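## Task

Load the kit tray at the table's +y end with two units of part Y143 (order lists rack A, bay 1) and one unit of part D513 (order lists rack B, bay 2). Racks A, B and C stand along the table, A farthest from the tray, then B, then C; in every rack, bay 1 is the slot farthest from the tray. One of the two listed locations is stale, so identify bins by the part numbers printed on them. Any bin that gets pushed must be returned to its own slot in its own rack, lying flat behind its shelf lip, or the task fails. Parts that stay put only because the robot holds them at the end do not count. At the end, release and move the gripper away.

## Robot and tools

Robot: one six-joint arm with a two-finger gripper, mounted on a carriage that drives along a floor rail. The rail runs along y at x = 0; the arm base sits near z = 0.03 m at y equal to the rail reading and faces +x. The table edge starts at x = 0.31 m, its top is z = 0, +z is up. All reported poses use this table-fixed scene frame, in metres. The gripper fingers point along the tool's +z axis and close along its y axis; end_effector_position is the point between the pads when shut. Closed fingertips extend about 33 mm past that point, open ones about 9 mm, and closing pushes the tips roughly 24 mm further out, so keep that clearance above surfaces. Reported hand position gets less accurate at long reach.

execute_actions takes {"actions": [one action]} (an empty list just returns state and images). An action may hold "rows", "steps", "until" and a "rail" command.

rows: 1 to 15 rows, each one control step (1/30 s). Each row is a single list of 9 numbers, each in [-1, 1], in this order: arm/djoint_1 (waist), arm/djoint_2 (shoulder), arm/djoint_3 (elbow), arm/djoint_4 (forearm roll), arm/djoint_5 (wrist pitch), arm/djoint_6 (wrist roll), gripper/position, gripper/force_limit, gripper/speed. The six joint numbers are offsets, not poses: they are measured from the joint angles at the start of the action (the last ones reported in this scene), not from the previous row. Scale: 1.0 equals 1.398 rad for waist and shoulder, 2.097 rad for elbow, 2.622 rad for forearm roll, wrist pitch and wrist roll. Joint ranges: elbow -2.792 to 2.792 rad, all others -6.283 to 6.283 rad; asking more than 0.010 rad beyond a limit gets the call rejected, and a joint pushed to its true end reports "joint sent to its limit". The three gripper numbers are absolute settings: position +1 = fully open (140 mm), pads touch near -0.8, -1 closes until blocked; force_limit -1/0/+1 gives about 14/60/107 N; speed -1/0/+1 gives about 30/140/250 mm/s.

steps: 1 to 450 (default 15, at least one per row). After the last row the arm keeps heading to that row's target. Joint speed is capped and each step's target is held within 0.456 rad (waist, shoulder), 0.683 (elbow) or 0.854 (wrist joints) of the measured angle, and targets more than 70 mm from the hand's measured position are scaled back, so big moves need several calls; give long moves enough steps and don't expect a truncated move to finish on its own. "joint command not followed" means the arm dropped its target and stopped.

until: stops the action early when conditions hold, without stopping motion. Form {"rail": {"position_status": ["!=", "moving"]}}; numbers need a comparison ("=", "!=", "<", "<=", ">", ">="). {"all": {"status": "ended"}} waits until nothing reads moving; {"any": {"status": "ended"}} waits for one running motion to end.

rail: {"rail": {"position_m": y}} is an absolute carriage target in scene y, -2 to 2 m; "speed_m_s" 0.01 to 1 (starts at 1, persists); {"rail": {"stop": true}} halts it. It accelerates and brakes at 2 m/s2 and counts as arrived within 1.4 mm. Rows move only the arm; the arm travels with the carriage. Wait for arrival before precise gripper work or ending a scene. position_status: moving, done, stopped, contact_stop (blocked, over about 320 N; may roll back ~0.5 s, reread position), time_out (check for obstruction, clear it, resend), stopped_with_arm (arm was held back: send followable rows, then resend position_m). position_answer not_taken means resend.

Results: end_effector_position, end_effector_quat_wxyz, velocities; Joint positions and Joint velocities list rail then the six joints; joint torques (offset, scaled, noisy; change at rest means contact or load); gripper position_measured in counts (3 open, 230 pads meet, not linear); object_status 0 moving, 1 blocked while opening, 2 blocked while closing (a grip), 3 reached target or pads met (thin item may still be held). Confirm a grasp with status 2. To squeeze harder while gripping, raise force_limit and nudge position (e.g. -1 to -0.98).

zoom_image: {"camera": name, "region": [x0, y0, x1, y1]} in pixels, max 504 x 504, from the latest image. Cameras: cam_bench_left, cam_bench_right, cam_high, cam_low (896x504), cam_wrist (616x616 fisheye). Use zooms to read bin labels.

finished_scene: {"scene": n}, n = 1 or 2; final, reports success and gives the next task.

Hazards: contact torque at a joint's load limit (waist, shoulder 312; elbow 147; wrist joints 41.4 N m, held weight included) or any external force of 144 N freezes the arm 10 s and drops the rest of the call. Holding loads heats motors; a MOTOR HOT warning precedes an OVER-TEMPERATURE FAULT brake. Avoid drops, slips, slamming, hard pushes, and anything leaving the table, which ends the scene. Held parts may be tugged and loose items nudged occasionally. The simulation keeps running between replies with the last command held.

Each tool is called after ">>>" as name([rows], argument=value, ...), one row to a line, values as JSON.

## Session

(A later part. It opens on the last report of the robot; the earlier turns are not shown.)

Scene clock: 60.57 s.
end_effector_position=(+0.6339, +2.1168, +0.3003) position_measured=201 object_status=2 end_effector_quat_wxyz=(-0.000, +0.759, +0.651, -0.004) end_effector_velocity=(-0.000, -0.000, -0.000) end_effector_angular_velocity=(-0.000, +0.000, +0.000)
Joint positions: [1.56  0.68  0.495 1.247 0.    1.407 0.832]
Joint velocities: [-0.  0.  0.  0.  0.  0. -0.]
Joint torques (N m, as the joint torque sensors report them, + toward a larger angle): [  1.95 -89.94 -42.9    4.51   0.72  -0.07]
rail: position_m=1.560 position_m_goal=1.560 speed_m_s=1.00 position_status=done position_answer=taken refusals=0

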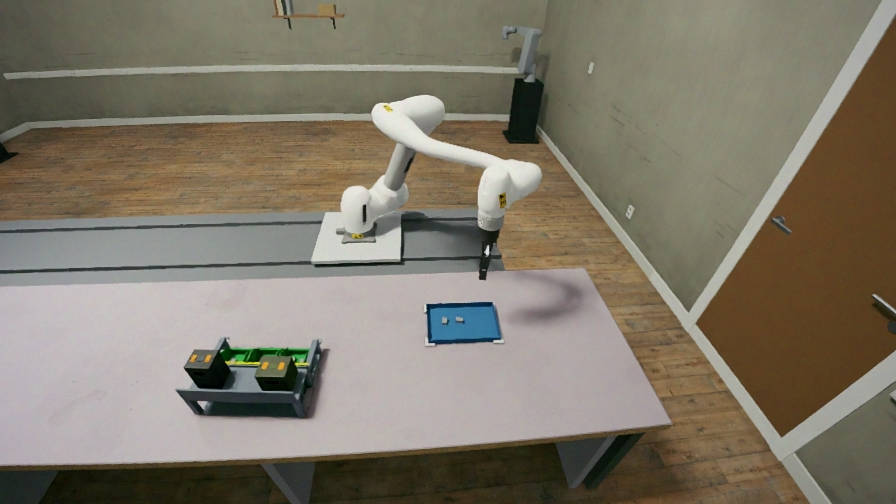

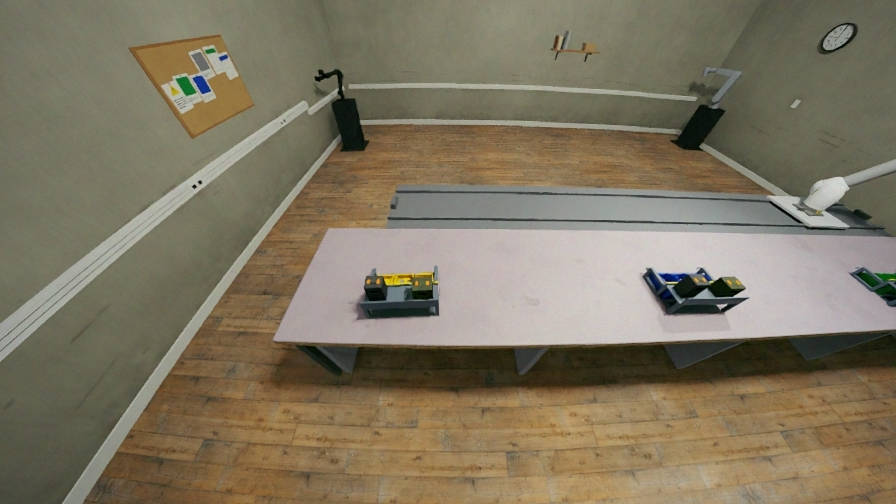

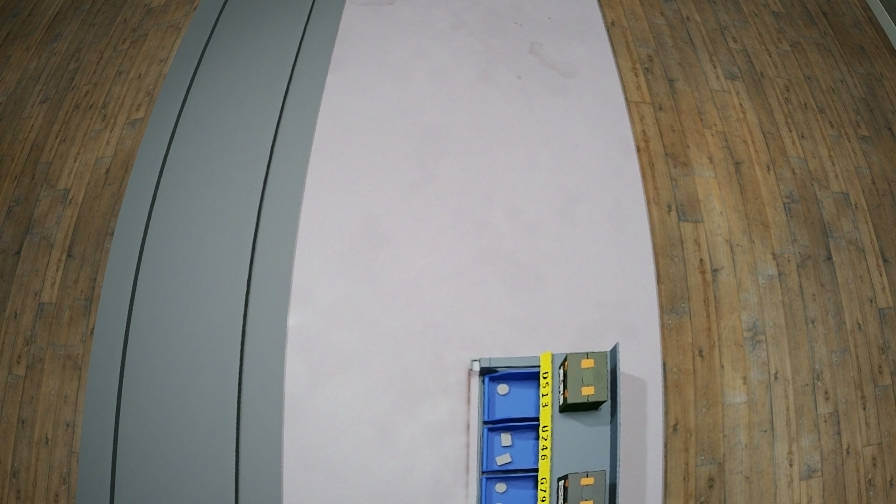

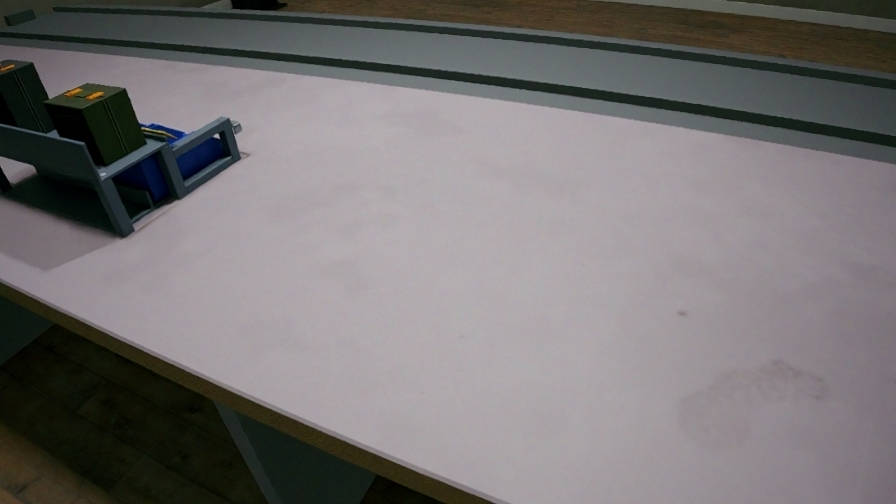

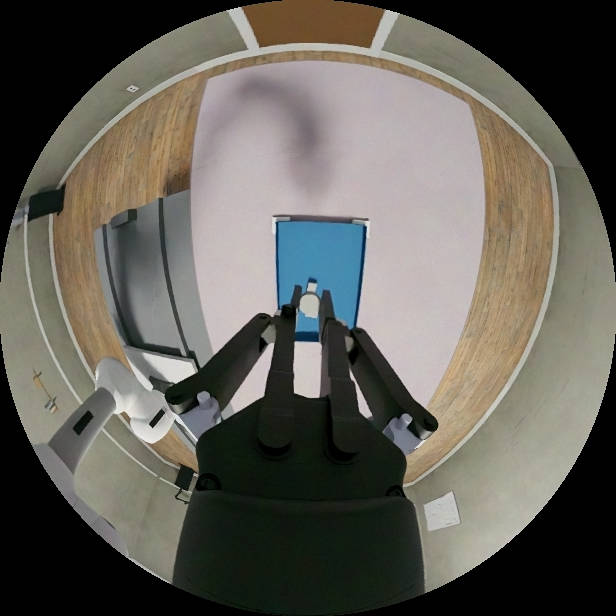

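>>> execute_actions([
  {"rows":[[0,0.1117,0.1155,0,-0.1513,0,-1,0,-0.5]],"steps":35},
])

>>> execute_actions([
  {"rows":[[0,0,0,0,0,0,-0.3,0,-0.5]],"steps":14},
])

>>> execute_actions([
  {"rows":[[0,-0.1117,-0.1155,0,0.1513,0,-0.3,0,0]],"steps":34},
])

Scene clock: 63.00 s.
end_effector_position=(+0.6344, +2.1170, +0.0416) position_measured=201 object_status=2 end_effector_quat_wxyz=(-0.000, +0.759, +0.651, -0.004) end_effector_velocity=(-0.000, -0.000, +0.000) end_effector_angular_velocity=(-0.000, +0.000, -0.000)
Joint positions: [1.56  0.68  0.651 1.489 0.    1.01  0.832]
Joint velocities: [ 0. -0. -0.  0. -0. -0. -0.]
Joint torques (N m, as the joint torque sensors report them, + toward a larger angle): [ -0.19 -94.67 -36.53   4.12   0.8   -0.06]
rail: position_m=1.560 position_m_goal=1.560 speed_m_s=1.00 position_status=done position_answer=taken refusals=0

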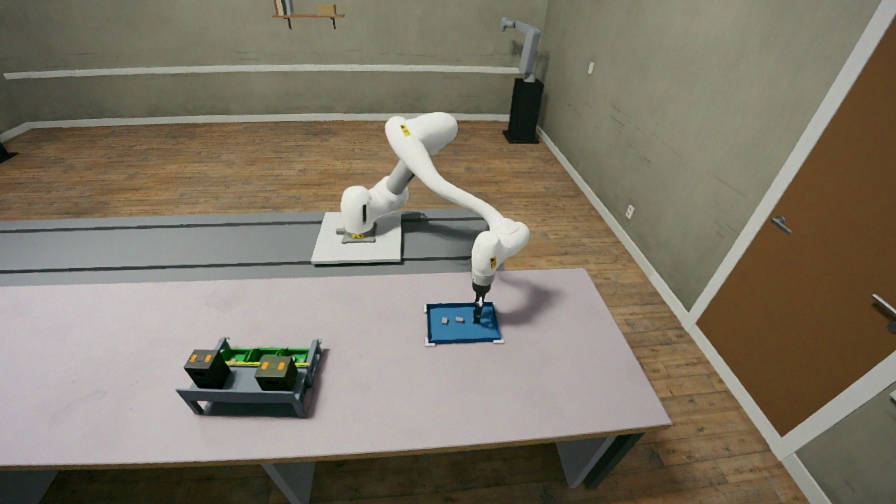

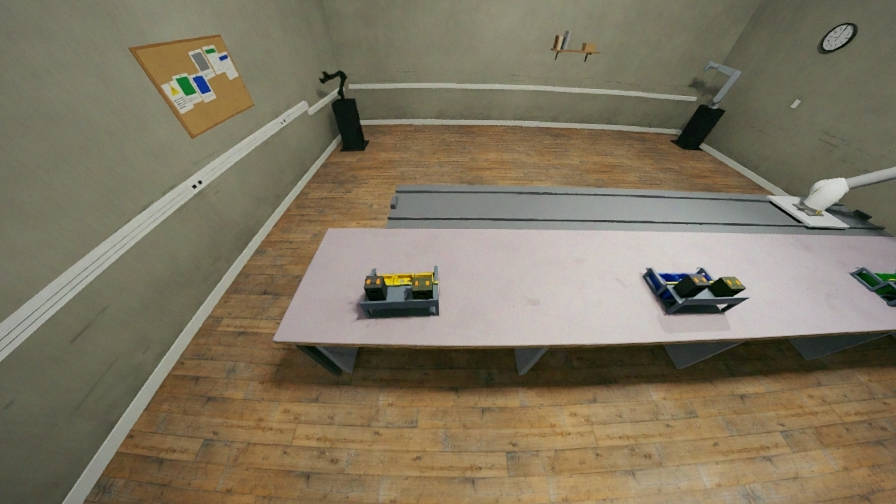

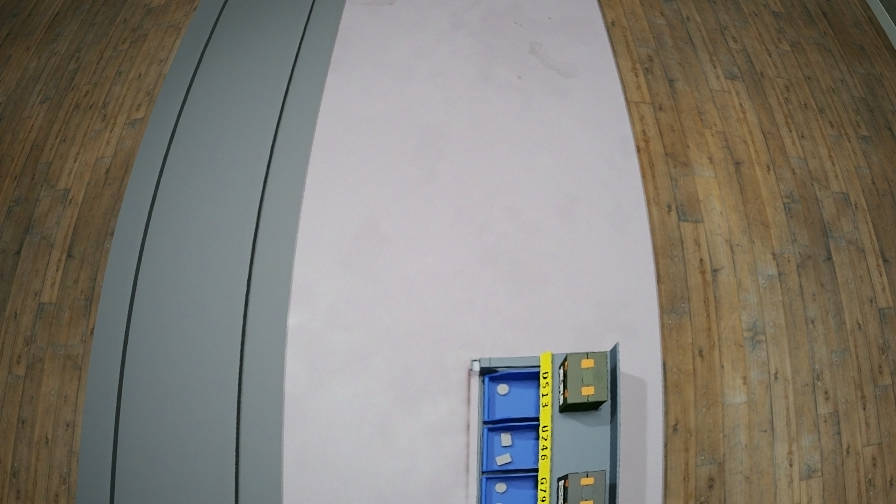

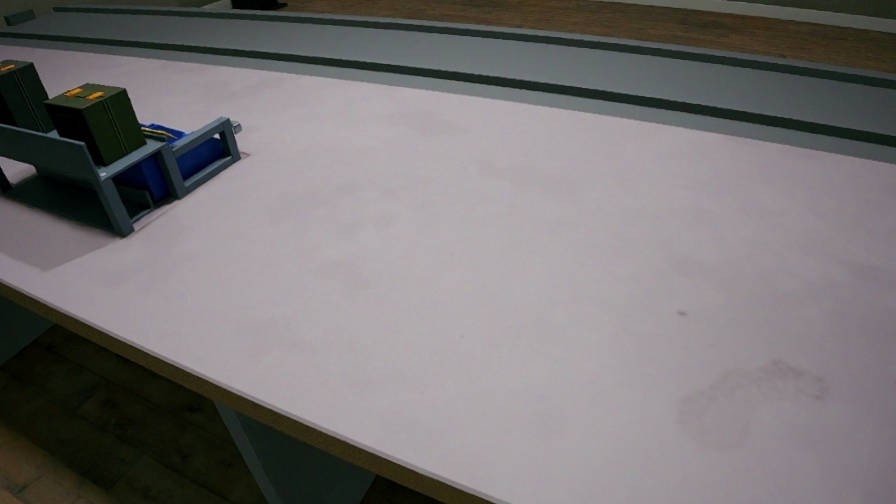

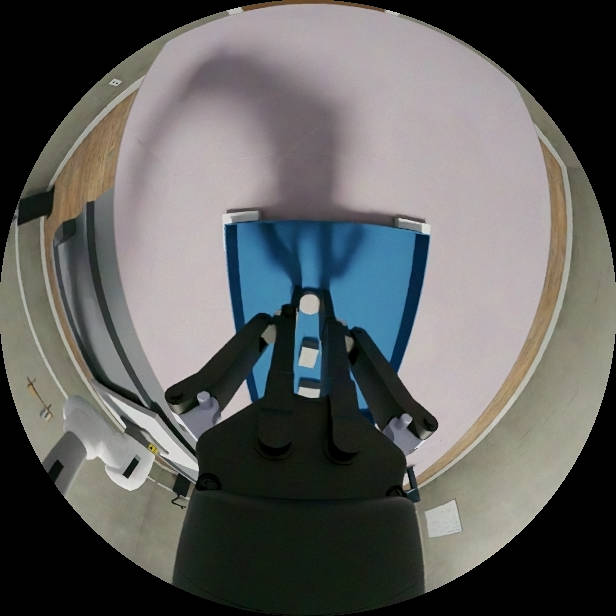

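Scene clock: 63.47 s.
end_effector_position=(+0.6344, +2.1170, +0.0416) position_measured=167 object_status=0 end_effector_quat_wxyz=(-0.000, +0.759, +0.651, -0.004) end_effector_velocity=(+0.000, +0.000, +0.000) end_effector_angular_velocity=(+0.000, -0.000, -0.000)
Joint positions: [1.56  0.68  0.651 1.489 0.    1.01  0.832]
Joint velocities: [ 0.  0. -0. -0.  0. -0.  0.]
Joint torques (N m, as the joint torque sensors report them, + toward a larger angle): [  1.54 -96.89 -35.97   4.45   0.77   0.3 ]
rail: position_m=1.560 position_m_goal=1.560 speed_m_s=1.00 position_status=done position_answer=taken refusals=0

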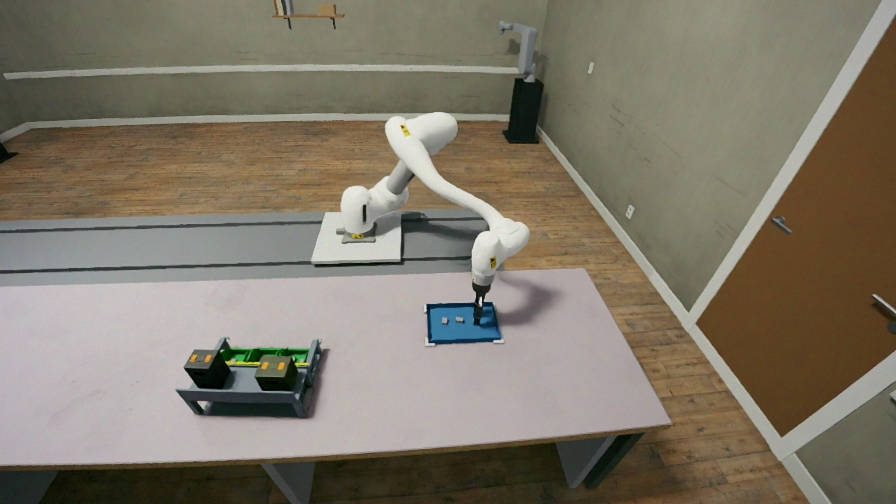

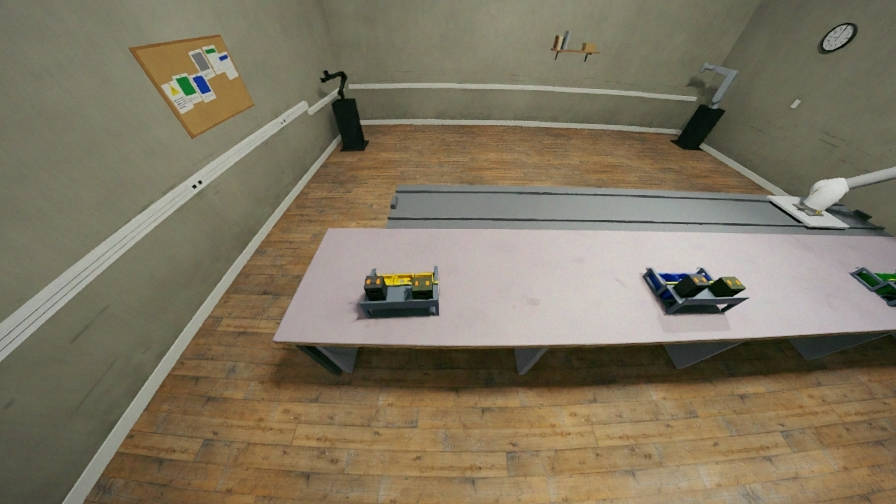

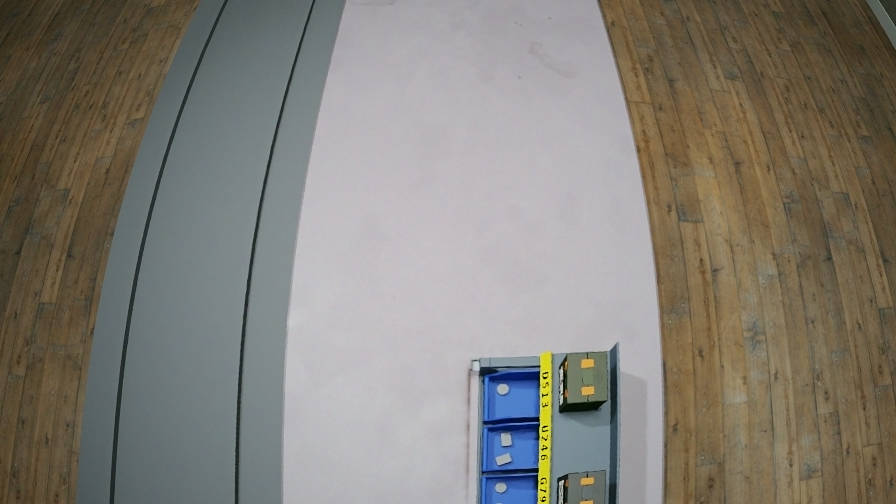

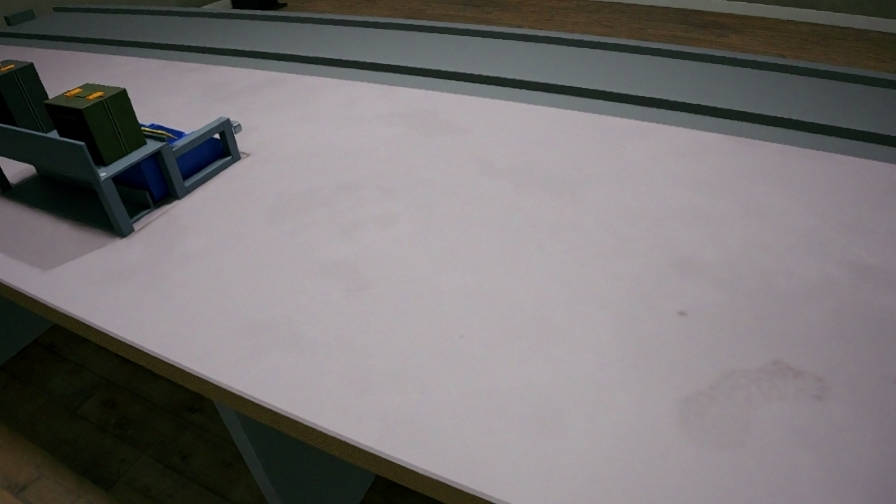

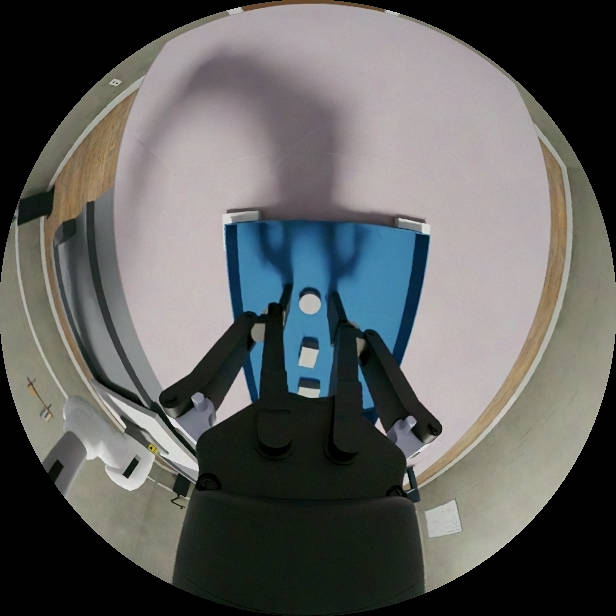

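Scene clock: 64.60 s.
end_effector_position=(+0.6340, +2.1166, +0.3003) position_measured=167 object_status=3 end_effector_quat_wxyz=(-0.000, +0.759, +0.651, -0.004) end_effector_velocity=(+0.000, +0.000, -0.000) end_effector_angular_velocity=(-0.000, +0.000, +0.000)
Joint positions: [1.56  0.68  0.495 1.247 0.    1.407 0.832]
Joint velocities: [ 0.  0.  0. -0.  0.  0. -0.]
Joint torques (N m, as the joint torque sensors report them, + toward a larger angle): [ -0.14 -87.98 -42.82   4.68   0.83   0.06]
rail: position_m=1.560 position_m_goal=1.560 speed_m_s=1.00 position_status=done position_answer=taken refusals=0

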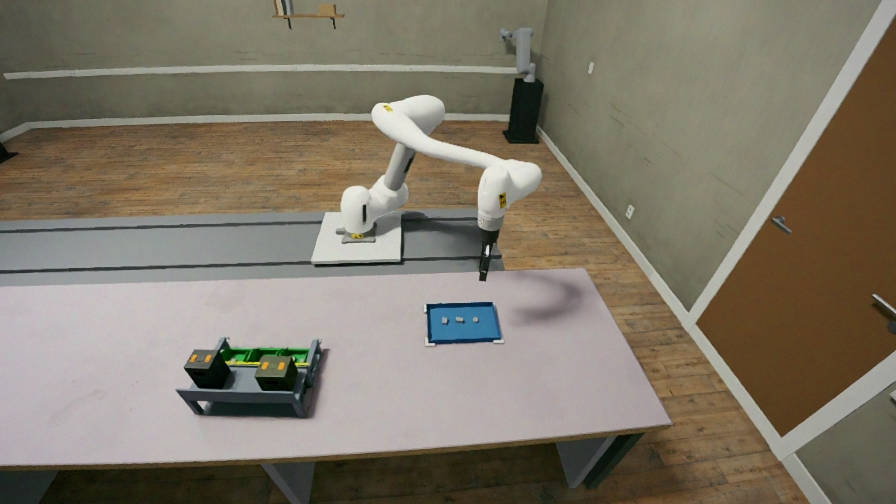

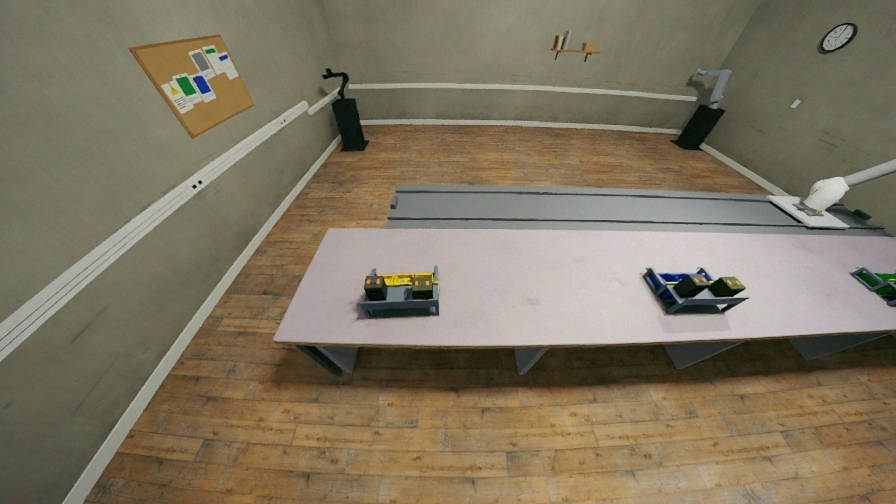

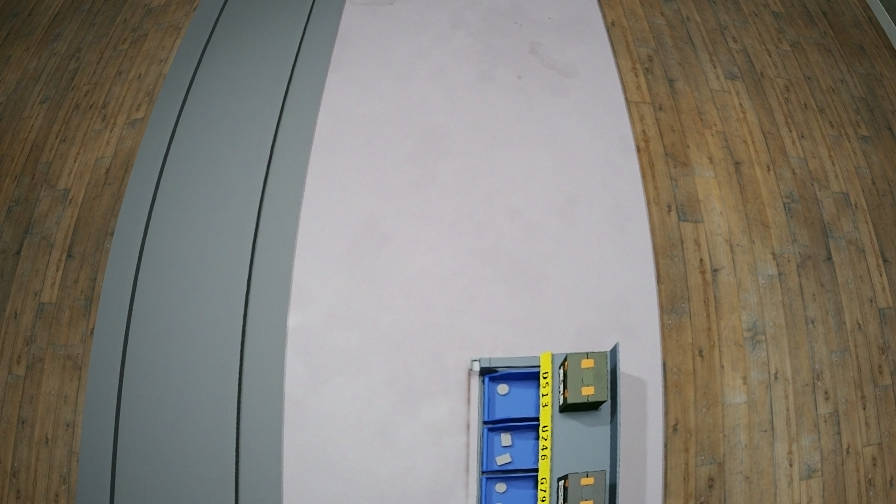

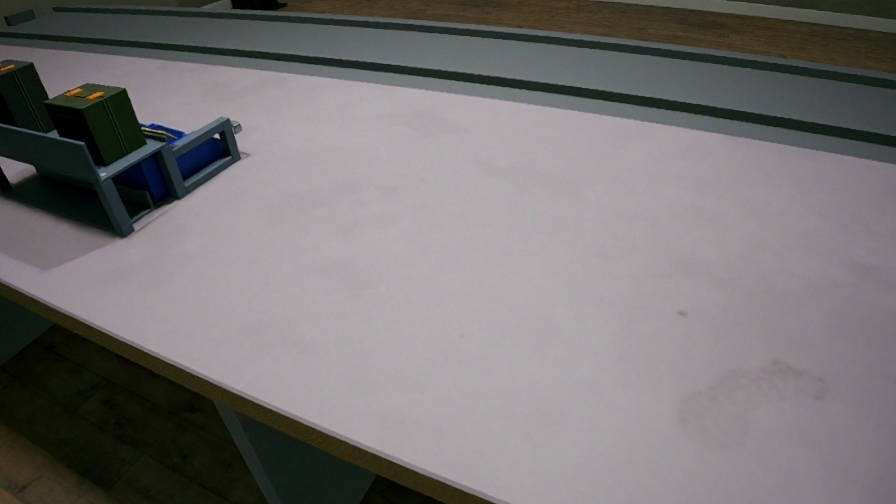

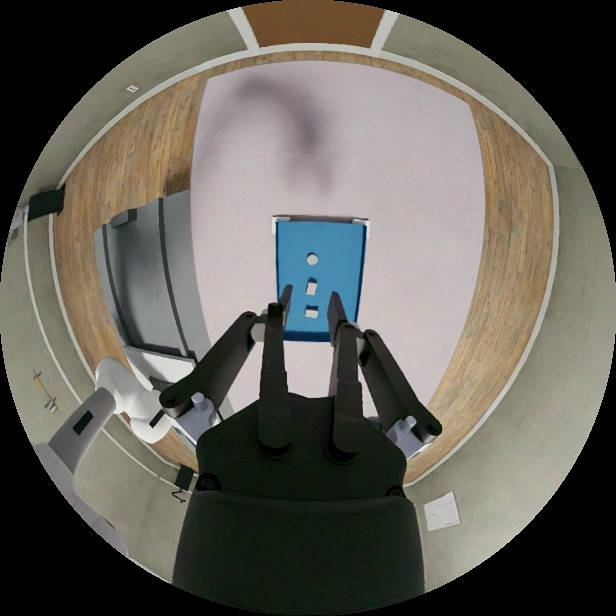

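>>> finished_scene(scene=2)

The scene is finished: the task was done.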